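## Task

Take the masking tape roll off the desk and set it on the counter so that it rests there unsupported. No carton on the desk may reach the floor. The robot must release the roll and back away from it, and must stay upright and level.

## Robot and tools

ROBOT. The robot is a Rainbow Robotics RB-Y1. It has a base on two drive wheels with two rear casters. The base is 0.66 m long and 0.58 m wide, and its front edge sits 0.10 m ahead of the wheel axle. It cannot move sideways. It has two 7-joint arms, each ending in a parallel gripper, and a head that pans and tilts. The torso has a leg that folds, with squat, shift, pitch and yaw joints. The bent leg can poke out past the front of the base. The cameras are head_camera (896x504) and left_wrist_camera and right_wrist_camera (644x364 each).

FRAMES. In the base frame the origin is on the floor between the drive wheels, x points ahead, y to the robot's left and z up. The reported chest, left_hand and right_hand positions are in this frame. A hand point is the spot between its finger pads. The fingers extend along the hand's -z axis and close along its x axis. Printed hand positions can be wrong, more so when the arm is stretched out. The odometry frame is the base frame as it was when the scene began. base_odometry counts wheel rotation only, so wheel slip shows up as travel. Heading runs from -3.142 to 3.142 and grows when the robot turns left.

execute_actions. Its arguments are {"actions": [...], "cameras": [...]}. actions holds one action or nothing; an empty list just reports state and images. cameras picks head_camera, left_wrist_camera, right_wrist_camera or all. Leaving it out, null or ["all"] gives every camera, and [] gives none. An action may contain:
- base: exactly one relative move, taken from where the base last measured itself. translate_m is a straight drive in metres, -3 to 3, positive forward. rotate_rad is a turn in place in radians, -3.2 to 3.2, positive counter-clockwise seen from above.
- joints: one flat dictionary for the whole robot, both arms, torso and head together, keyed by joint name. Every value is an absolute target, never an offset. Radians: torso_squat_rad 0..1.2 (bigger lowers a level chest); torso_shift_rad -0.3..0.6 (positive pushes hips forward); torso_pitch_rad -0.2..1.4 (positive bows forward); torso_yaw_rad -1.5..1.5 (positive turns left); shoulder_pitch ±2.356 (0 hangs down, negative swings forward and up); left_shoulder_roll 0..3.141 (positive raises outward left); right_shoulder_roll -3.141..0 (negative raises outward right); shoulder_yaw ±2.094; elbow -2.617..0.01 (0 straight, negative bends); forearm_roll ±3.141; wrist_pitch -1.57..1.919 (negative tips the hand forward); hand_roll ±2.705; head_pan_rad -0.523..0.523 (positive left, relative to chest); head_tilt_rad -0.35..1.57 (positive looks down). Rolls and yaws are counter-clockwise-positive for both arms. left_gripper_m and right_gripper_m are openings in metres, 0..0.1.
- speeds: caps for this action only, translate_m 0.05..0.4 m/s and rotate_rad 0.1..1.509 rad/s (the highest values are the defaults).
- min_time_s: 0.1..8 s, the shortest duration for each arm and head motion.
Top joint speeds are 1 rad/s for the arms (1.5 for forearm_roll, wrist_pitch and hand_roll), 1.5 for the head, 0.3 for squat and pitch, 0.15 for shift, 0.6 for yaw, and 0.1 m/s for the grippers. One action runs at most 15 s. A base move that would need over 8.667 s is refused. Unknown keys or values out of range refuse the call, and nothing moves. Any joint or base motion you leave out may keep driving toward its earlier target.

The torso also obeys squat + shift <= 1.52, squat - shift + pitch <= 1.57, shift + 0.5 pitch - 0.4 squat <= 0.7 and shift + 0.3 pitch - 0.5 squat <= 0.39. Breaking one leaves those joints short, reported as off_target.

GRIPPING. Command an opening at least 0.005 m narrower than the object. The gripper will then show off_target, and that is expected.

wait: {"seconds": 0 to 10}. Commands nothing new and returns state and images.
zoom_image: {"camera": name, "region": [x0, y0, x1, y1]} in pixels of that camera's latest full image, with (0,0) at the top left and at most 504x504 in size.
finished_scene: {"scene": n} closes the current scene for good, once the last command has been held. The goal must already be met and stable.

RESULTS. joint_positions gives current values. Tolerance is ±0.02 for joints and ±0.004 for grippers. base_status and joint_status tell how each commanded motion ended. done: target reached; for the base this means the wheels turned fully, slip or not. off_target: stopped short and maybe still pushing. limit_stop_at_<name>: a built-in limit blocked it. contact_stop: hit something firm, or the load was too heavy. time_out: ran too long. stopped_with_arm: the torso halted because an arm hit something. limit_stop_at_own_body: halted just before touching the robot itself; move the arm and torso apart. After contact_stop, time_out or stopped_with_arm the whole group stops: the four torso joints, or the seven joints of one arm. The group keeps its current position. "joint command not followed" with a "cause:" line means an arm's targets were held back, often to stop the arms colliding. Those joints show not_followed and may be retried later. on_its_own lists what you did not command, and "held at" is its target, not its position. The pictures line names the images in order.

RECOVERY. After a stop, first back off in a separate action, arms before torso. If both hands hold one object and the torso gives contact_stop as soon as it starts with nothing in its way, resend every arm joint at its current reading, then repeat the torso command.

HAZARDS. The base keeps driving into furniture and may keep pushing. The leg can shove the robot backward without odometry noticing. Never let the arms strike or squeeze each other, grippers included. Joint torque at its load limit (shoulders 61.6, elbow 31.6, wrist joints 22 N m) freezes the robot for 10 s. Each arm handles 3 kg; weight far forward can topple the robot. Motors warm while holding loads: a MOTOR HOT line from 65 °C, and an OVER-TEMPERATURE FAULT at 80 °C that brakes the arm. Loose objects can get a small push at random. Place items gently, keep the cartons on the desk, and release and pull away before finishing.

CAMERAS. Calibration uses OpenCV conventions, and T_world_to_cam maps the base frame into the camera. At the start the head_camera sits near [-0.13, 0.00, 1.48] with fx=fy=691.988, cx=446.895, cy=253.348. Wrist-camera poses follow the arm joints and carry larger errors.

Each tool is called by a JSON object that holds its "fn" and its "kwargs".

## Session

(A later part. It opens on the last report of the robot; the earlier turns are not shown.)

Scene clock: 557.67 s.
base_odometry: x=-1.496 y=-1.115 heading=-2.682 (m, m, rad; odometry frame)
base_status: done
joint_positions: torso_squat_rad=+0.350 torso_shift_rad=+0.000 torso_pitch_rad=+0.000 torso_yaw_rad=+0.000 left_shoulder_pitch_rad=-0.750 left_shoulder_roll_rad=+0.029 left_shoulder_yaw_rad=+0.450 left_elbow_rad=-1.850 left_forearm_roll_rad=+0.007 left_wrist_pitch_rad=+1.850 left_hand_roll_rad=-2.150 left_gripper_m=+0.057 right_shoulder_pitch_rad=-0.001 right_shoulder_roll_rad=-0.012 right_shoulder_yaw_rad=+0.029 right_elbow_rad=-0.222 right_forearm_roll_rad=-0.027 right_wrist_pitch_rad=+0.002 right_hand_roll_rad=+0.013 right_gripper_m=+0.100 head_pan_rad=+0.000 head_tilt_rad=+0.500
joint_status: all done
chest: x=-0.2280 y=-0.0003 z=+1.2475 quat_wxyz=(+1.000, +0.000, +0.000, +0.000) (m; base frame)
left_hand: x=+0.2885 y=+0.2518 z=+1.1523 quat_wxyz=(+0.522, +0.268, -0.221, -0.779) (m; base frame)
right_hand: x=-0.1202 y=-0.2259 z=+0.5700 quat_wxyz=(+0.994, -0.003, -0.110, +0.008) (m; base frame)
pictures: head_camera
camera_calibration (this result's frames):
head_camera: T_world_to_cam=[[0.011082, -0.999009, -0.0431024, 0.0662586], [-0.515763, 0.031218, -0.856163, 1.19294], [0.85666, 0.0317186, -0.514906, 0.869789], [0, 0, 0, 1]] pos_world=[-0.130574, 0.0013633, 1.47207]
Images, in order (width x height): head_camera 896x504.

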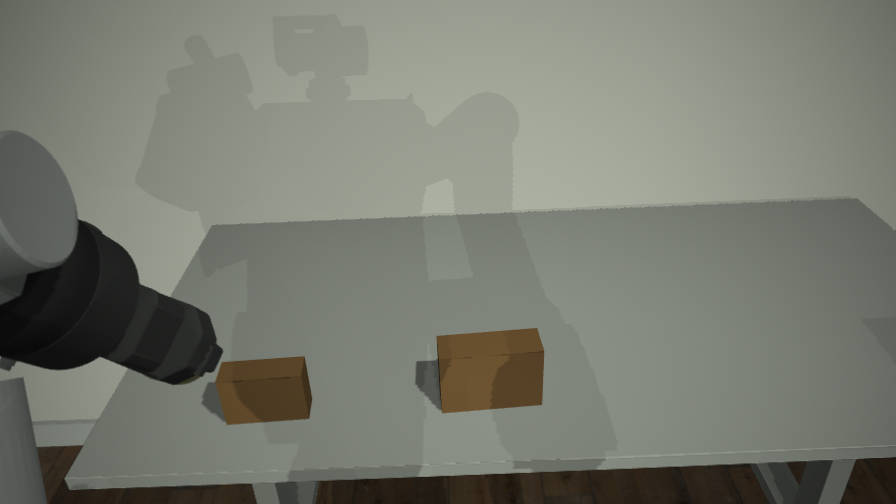

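{"fn": "execute_actions", "kwargs": {"actions": [{"base": {"rotate_rad": -3.05}, "joints": {"head_tilt_rad": 0.35}}], "cameras": ["head_camera"]}}

Scene clock: 569.37 s.
base_odometry: x=-1.496 y=-1.114 heading=+0.552 (m, m, rad; odometry frame)
base_status: done
joint_positions: torso_squat_rad=+0.350 torso_shift_rad=+0.000 torso_pitch_rad=+0.000 torso_yaw_rad=+0.000 left_shoulder_pitch_rad=-0.750 left_shoulder_roll_rad=+0.029 left_shoulder_yaw_rad=+0.450 left_elbow_rad=-1.850 left_forearm_roll_rad=+0.007 left_wrist_pitch_rad=+1.850 left_hand_roll_rad=-2.150 left_gripper_m=+0.057 right_shoulder_pitch_rad=-0.001 right_shoulder_roll_rad=-0.012 right_shoulder_yaw_rad=+0.029 right_elbow_rad=-0.222 right_forearm_roll_rad=-0.027 right_wrist_pitch_rad=+0.002 right_hand_roll_rad=+0.013 right_gripper_m=+0.100 head_pan_rad=+0.000 head_tilt_rad=+0.350
joint_status: all done
chest: x=-0.2281 y=-0.0003 z=+1.2475 quat_wxyz=(+1.000, +0.000, +0.000, +0.000) (m; base frame)
left_hand: x=+0.2884 y=+0.2518 z=+1.1523 quat_wxyz=(+0.522, +0.268, -0.221, -0.779) (m; base frame)
right_hand: x=-0.1202 y=-0.2259 z=+0.5700 quat_wxyz=(+0.994, -0.003, -0.110, +0.008) (m; base frame)
pictures: head_camera
camera_calibration (this result's frames):
head_camera: T_world_to_cam=[[0.0173707, -0.999012, -0.0409162, 0.0644475], [-0.382, 0.0311869, -0.923636, 1.31817], [0.923999, 0.0316742, -0.381081, 0.68997], [0, 0, 0, 1]] pos_world=[-0.135112, 0.00142011, 1.48308]
Images, in order (width x height): head_camera 896x504.

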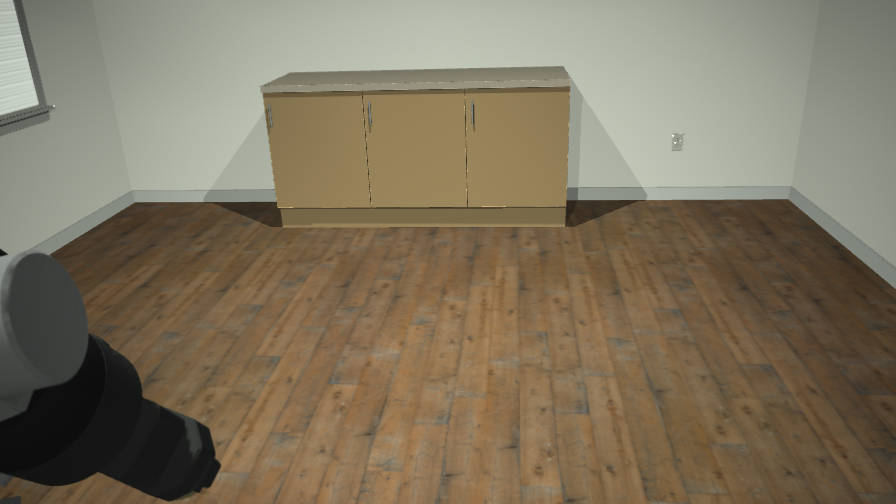

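{"fn": "execute_actions", "kwargs": {"actions": [{"base": {"translate_m": 3.0}, "joints": {"head_tilt_rad": 0.55}}], "cameras": ["head_camera"]}}

Scene clock: 584.73 s.
base_odometry: x=+1.059 y=+0.458 heading=+0.551 (m, m, rad; odometry frame)
base_status: done
joint_positions: torso_squat_rad=+0.350 torso_shift_rad=+0.000 torso_pitch_rad=+0.000 torso_yaw_rad=+0.000 left_shoulder_pitch_rad=-0.750 left_shoulder_roll_rad=+0.029 left_shoulder_yaw_rad=+0.450 left_elbow_rad=-1.850 left_forearm_roll_rad=+0.007 left_wrist_pitch_rad=+1.850 left_hand_roll_rad=-2.150 left_gripper_m=+0.057 right_shoulder_pitch_rad=-0.001 right_shoulder_roll_rad=-0.012 right_shoulder_yaw_rad=+0.029 right_elbow_rad=-0.222 right_forearm_roll_rad=-0.027 right_wrist_pitch_rad=+0.002 right_hand_roll_rad=+0.013 right_gripper_m=+0.100 head_pan_rad=+0.000 head_tilt_rad=+0.550
joint_status: all done
chest: x=-0.2279 y=-0.0003 z=+1.2475 quat_wxyz=(+1.000, +0.000, +0.000, +0.000) (m; base frame)
left_hand: x=+0.2886 y=+0.2518 z=+1.1521 quat_wxyz=(+0.522, +0.268, -0.221, -0.779) (m; base frame)
right_hand: x=-0.1202 y=-0.2259 z=+0.5700 quat_wxyz=(+0.994, -0.003, -0.110, +0.008) (m; base frame)
pictures: head_camera
camera_calibration (this result's frames):
head_camera: T_world_to_cam=[[0.00891685, -0.999012, -0.0435415, 0.0665038], [-0.558021, 0.0311614, -0.829241, 1.14536], [0.829779, 0.0316913, -0.557192, 0.925325], [0, 0, 0, 1]] pos_world=[-0.129273, 0.00142233, 1.46826]
Images, in order (width x height): head_camera 896x504.

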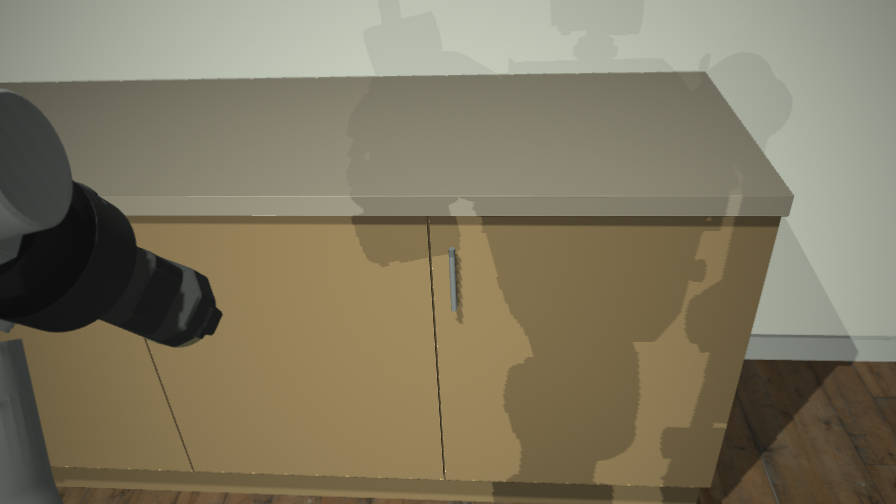

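{"fn": "execute_actions", "kwargs": {"actions": [{"base": {"translate_m": 0.8}, "joints": {"head_tilt_rad": 0.8}}], "cameras": ["head_camera"]}}

Scene clock: 630.97 s.
base_odometry: x=+1.741 y=+0.876 heading=+0.551 (m, m, rad; odometry frame)
base_status: done
joint_positions: torso_squat_rad=+0.350 torso_shift_rad=+0.000 torso_pitch_rad=+0.000 torso_yaw_rad=+0.000 left_shoulder_pitch_rad=-0.750 left_shoulder_roll_rad=+0.029 left_shoulder_yaw_rad=+0.450 left_elbow_rad=-1.850 left_forearm_roll_rad=+0.007 left_wrist_pitch_rad=+1.850 left_hand_roll_rad=-2.150 left_gripper_m=+0.057 right_shoulder_pitch_rad=-0.001 right_shoulder_roll_rad=-0.012 right_shoulder_yaw_rad=+0.029 right_elbow_rad=-0.222 right_forearm_roll_rad=-0.027 right_wrist_pitch_rad=+0.002 right_hand_roll_rad=+0.013 right_gripper_m=+0.100 head_pan_rad=+0.000 head_tilt_rad=+0.800
joint_status: all done
chest: x=-0.2279 y=-0.0003 z=+1.2475 quat_wxyz=(+1.000, +0.000, +0.000, +0.000) (m; base frame)
left_hand: x=+0.2886 y=+0.2518 z=+1.1521 quat_wxyz=(+0.522, +0.268, -0.221, -0.779) (m; base frame)
right_hand: x=-0.1202 y=-0.2259 z=+0.5700 quat_wxyz=(+0.994, -0.003, -0.110, +0.008) (m; base frame)
pictures: head_camera
camera_calibration (this result's frames):
head_camera: T_world_to_cam=[[-0.00209667, -0.999013, -0.0443802, 0.0654502], [-0.745842, 0.0311249, -0.665396, 0.869507], [0.66612, 0.0317055, -0.74517, 1.16374], [0, 0, 0, 1]] pos_world=[-0.126537, 0.00142531, 1.44865]
Images, in order (width x height): head_camera 896x504.

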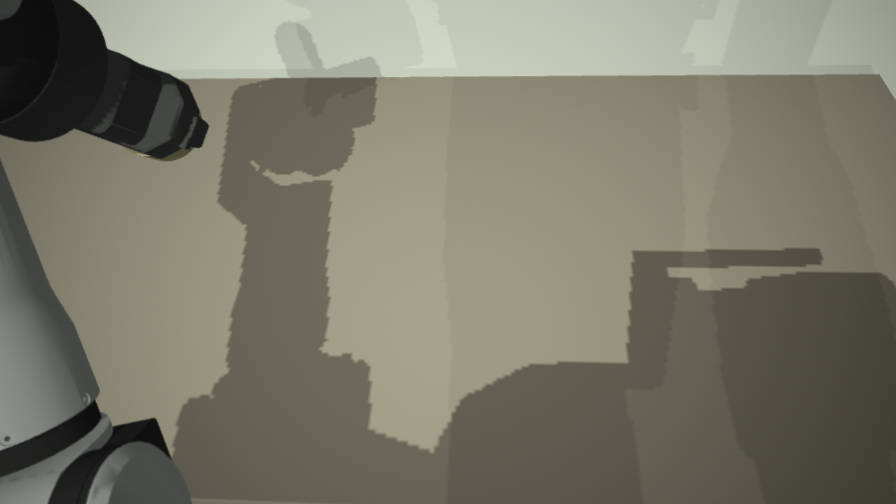

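{"fn": "execute_actions", "kwargs": {"actions": [{"joints": {"torso_pitch_rad": 0.3, "left_shoulder_pitch_rad": -1.2, "left_elbow_rad": -0.94, "left_wrist_pitch_rad": 1.75}}], "cameras": ["head_camera", "left_wrist_camera"]}}

Scene clock: 641.00 s.
base_odometry: x=+1.740 y=+0.876 heading=+0.551 (m, m, rad; odometry frame)
base_status: not commanded
joint_positions: torso_squat_rad=+0.350 torso_shift_rad=-0.002 torso_pitch_rad=+0.291 torso_yaw_rad=+0.000 left_shoulder_pitch_rad=-1.205 left_shoulder_roll_rad=+0.030 left_shoulder_yaw_rad=+0.450 left_elbow_rad=-0.942 left_forearm_roll_rad=+0.008 left_wrist_pitch_rad=+1.750 left_hand_roll_rad=-2.150 left_gripper_m=+0.058 right_shoulder_pitch_rad=-0.001 right_shoulder_roll_rad=-0.012 right_shoulder_yaw_rad=+0.029 right_elbow_rad=-0.221 right_forearm_roll_rad=-0.027 right_wrist_pitch_rad=+0.002 right_hand_roll_rad=+0.013 right_gripper_m=+0.100 head_pan_rad=+0.000 head_tilt_rad=+0.800
joint_status: torso_pitch_rad contact_stop (moved +0.291 of +0.300); the others done
chest: x=-0.1404 y=-0.0003 z=+1.2344 quat_wxyz=(+0.989, +0.000, +0.145, +0.000) (m; base frame)
left_hand: x=+0.3632 y=+0.1149 z=+0.9451 quat_wxyz=(+0.450, -0.046, -0.098, -0.886) (m; base frame)
right_hand: x=-0.2314 y=-0.2259 z=+0.5545 quat_wxyz=(+0.999, -0.002, +0.035, +0.009) (m; base frame)
pictures: head_camera, left_wrist_camera
camera_calibration (this result's frames):
head_camera: T_world_to_cam=[[-0.0146371, -0.999006, -0.0421056, 0.0604035], [-0.905242, 0.0311235, -0.423754, 0.605407], [0.424643, 0.0319132, -0.904798, 1.25884], [0, 0, 0, 1]] pos_world=[0.0143646, 0.00132734, 1.39809]
left_wrist_camera: T_world_to_cam=[[-0.555873, -0.810217, 0.185885, 0.115855], [-0.667348, 0.568287, 0.481348, -0.235136], [-0.495633, 0.143518, -0.856592, 1.05748], [0, 0, 0, 1]] pos_world=[0.431607, 0.075724, 0.997479]
Images, in order (width x height): head_camera 896x504, left_wrist_camera 644x364.

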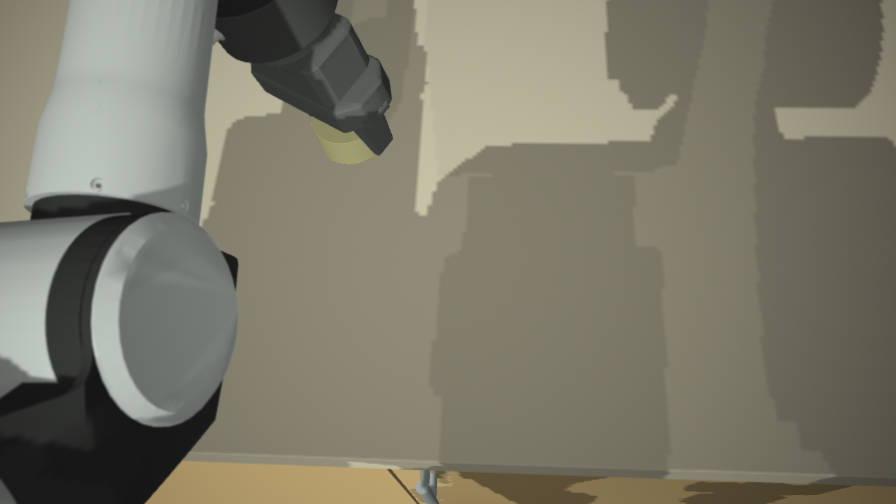

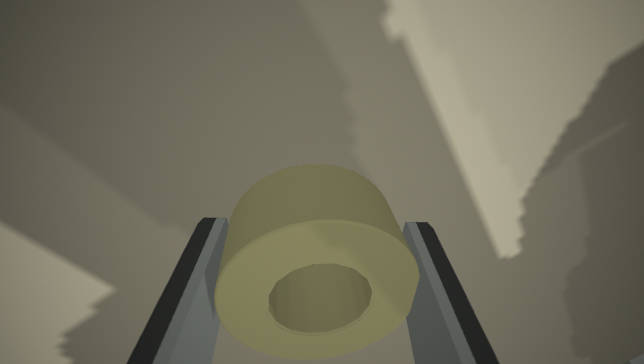

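{"fn": "execute_actions", "kwargs": {"actions": [{"joints": {"left_gripper_m": 0.1}}], "cameras": ["left_wrist_camera"]}}

Scene clock: 645.80 s.
base_odometry: x=+1.740 y=+0.876 heading=+0.551 (m, m, rad; odometry frame)
base_status: not commanded
joint_positions: torso_squat_rad=+0.350 torso_shift_rad=-0.002 torso_pitch_rad=+0.290 torso_yaw_rad=+0.000 left_shoulder_pitch_rad=-1.209 left_shoulder_roll_rad=+0.030 left_shoulder_yaw_rad=+0.449 left_elbow_rad=-0.944 left_forearm_roll_rad=+0.008 left_wrist_pitch_rad=+1.750 left_hand_roll_rad=-2.150 left_gripper_m=+0.099 right_shoulder_pitch_rad=-0.001 right_shoulder_roll_rad=-0.012 right_shoulder_yaw_rad=+0.029 right_elbow_rad=-0.221 right_forearm_roll_rad=-0.027 right_wrist_pitch_rad=+0.002 right_hand_roll_rad=+0.013 right_gripper_m=+0.100 head_pan_rad=+0.000 head_tilt_rad=+0.800
joint_status: all done
chest: x=-0.1408 y=-0.0004 z=+1.2345 quat_wxyz=(+0.990, +0.000, +0.144, +0.000) (m; base frame)
left_hand: x=+0.3643 y=+0.1142 z=+0.9474 quat_wxyz=(+0.449, -0.043, -0.100, -0.887) (m; base frame)
right_hand: x=-0.2313 y=-0.2258 z=+0.5544 quat_wxyz=(+0.999, -0.002, +0.035, +0.009) (m; base frame)
pictures: left_wrist_camera
camera_calibration (this result's frames):
left_wrist_camera: T_world_to_cam=[[-0.557734, -0.809531, 0.183281, 0.118488], [-0.669138, 0.569183, 0.477793, -0.231156], [-0.491108, 0.143841, -0.85914, 1.06077], [0, 0, 0, 1]] pos_world=[0.432365, 0.0749067, 1.00008]
Images, in order (width x height): left_wrist_camera 644x364.

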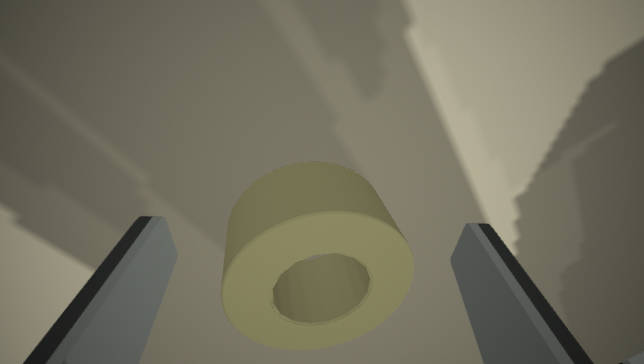

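The tape is released on the counter. Now I lift the hand away, straighten up, and back off.

{"fn": "execute_actions", "kwargs": {"actions": [{"base": {"translate_m": -0.4}, "joints": {"torso_pitch_rad": 0.0, "left_shoulder_pitch_rad": -0.5, "left_elbow_rad": -1.6, "left_wrist_pitch_rad": 1.0, "head_tilt_rad": 0.6}}], "cameras": ["head_camera"]}}

Scene clock: 651.93 s.
base_odometry: x=+1.400 y=+0.667 heading=+0.549 (m, m, rad; odometry frame)
base_status: done
joint_positions: torso_squat_rad=+0.350 torso_shift_rad=-0.002 torso_pitch_rad=+0.283 torso_yaw_rad=+0.000 left_shoulder_pitch_rad=-1.196 left_shoulder_roll_rad=+0.030 left_shoulder_yaw_rad=+0.449 left_elbow_rad=-0.965 left_forearm_roll_rad=+0.008 left_wrist_pitch_rad=+1.718 left_hand_roll_rad=-2.150 left_gripper_m=+0.100 right_shoulder_pitch_rad=-0.001 right_shoulder_roll_rad=-0.012 right_shoulder_yaw_rad=+0.029 right_elbow_rad=-0.222 right_forearm_roll_rad=-0.027 right_wrist_pitch_rad=+0.002 right_hand_roll_rad=+0.013 right_gripper_m=+0.100 head_pan_rad=+0.000 head_tilt_rad=+0.600
joint_status: torso_pitch_rad stopped_with_arm (moved -0.007 of -0.290); left_shoulder_pitch_rad contact_stop (moved +0.013 of +0.709); left_elbow_rad contact_stop_at_left_shoulder_pitch_rad (moved -0.022 of -0.656); left_wrist_pitch_rad contact_stop_at_left_shoulder_pitch_rad (moved -0.032 of -0.750); the others done
on_its_own: torso_pitch_rad is held at +0.283, not at your +0.000, since it stopped_with_arm; left_shoulder_pitch_rad is held at -1.195, not at your -0.500, since a contact_stop; left_elbow_rad is held at -0.965, not at your -1.600, since a contact_stop; left_wrist_pitch_rad is held at +1.718, not at your +1.000, since a contact_stop
chest: x=-0.1430 y=-0.0002 z=+1.2351 quat_wxyz=(+0.990, +0.000, +0.141, +0.000) (m; base frame)
left_hand: x=+0.3720 y=+0.1176 z=+0.9516 quat_wxyz=(+0.454, -0.022, -0.111, -0.884) (m; base frame)
right_hand: x=-0.2287 y=-0.2259 z=+0.5544 quat_wxyz=(+0.999, -0.002, +0.031, +0.009) (m; base frame)
pictures: head_camera
camera_calibration (this result's frames):
head_camera: T_world_to_cam=[[-0.00564891, -0.999012, -0.044091, 0.0639365], [-0.798464, 0.0310505, -0.601241, 0.861516], [0.602016, 0.0318088, -0.797851, 1.1214], [0, 0, 0, 1]] pos_world=[0.0131483, 0.00145237, 1.41551]
Images, in order (width x height): head_camera 896x504.

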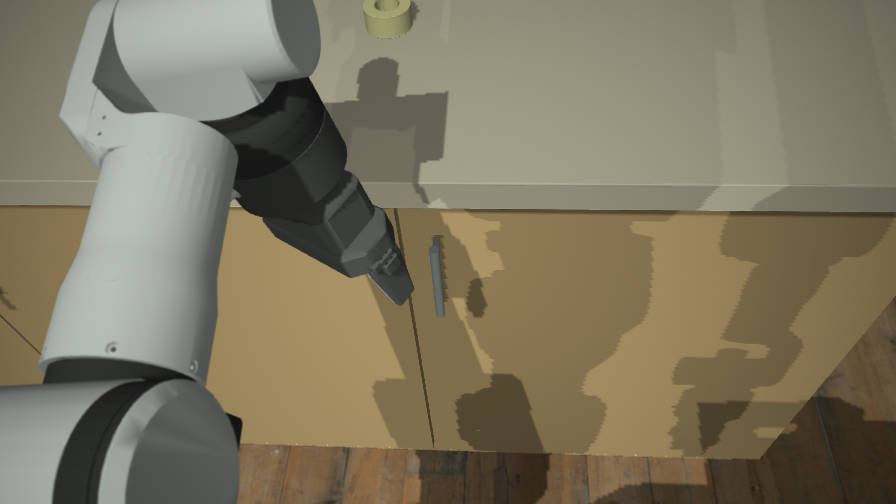

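{"fn": "execute_actions", "kwargs": {"actions": [{"joints": {"torso_pitch_rad": 0.0, "left_shoulder_pitch_rad": -0.3, "left_shoulder_yaw_rad": 0.0, "left_elbow_rad": -1.2, "left_wrist_pitch_rad": 0.5, "left_hand_roll_rad": 0.0}}], "cameras": ["head_camera"]}}

Scene clock: 657.53 s.
base_odometry: x=+1.400 y=+0.667 heading=+0.549 (m, m, rad; odometry frame)
base_status: not commanded
joint_positions: torso_squat_rad=+0.350 torso_shift_rad=-0.002 torso_pitch_rad=+0.000 torso_yaw_rad=+0.000 left_shoulder_pitch_rad=-0.300 left_shoulder_roll_rad=+0.030 left_shoulder_yaw_rad=+0.000 left_elbow_rad=-1.200 left_forearm_roll_rad=+0.008 left_wrist_pitch_rad=+0.500 left_hand_roll_rad=+0.000 left_gripper_m=+0.100 right_shoulder_pitch_rad=-0.001 right_shoulder_roll_rad=-0.012 right_shoulder_yaw_rad=+0.029 right_elbow_rad=-0.222 right_forearm_roll_rad=-0.027 right_wrist_pitch_rad=+0.002 right_hand_roll_rad=+0.013 right_gripper_m=+0.100 head_pan_rad=+0.000 head_tilt_rad=+0.600
joint_status: all done
chest: x=-0.2294 y=-0.0002 z=+1.2474 quat_wxyz=(+1.000, +0.000, +0.000, +0.000) (m; base frame)
left_hand: x=+0.3204 y=+0.1867 z=+0.8897 quat_wxyz=(+0.880, -0.006, -0.472, -0.049) (m; base frame)
right_hand: x=-0.1217 y=-0.2259 z=+0.5699 quat_wxyz=(+0.994, -0.003, -0.110, +0.008) (m; base frame)
pictures: head_camera
camera_calibration (this result's frames):
head_camera: T_world_to_cam=[[0.00680069, -0.999012, -0.0439235, 0.0666357], [-0.598781, 0.031111, -0.800308, 1.09404], [0.800884, 0.0317432, -0.597978, 0.979563], [0, 0, 0, 1]] pos_world=[-0.12988, 0.00143874, 1.46425]
Images, in order (width x height): head_camera 896x504.

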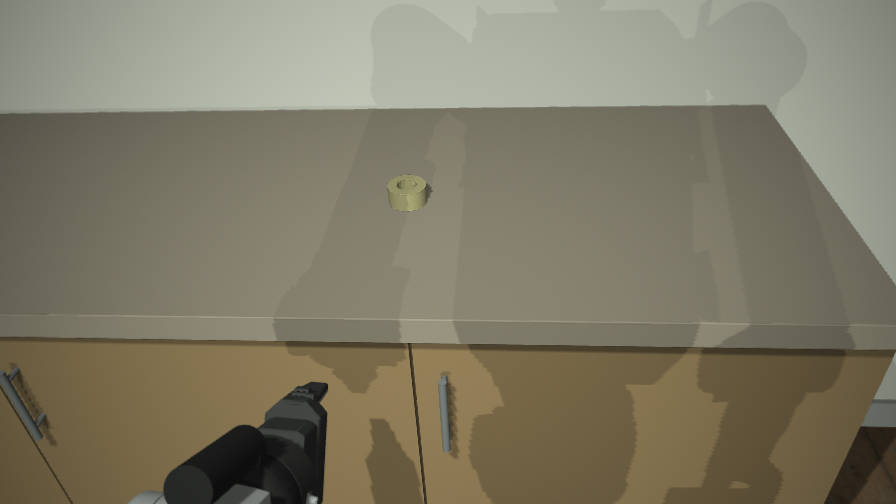

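The tape sits flat on the counter and the robot is clear of it. Ending scene 1.

{"fn": "finished_scene", "kwargs": {"scene": 1}}

The scene is finished: the task was done.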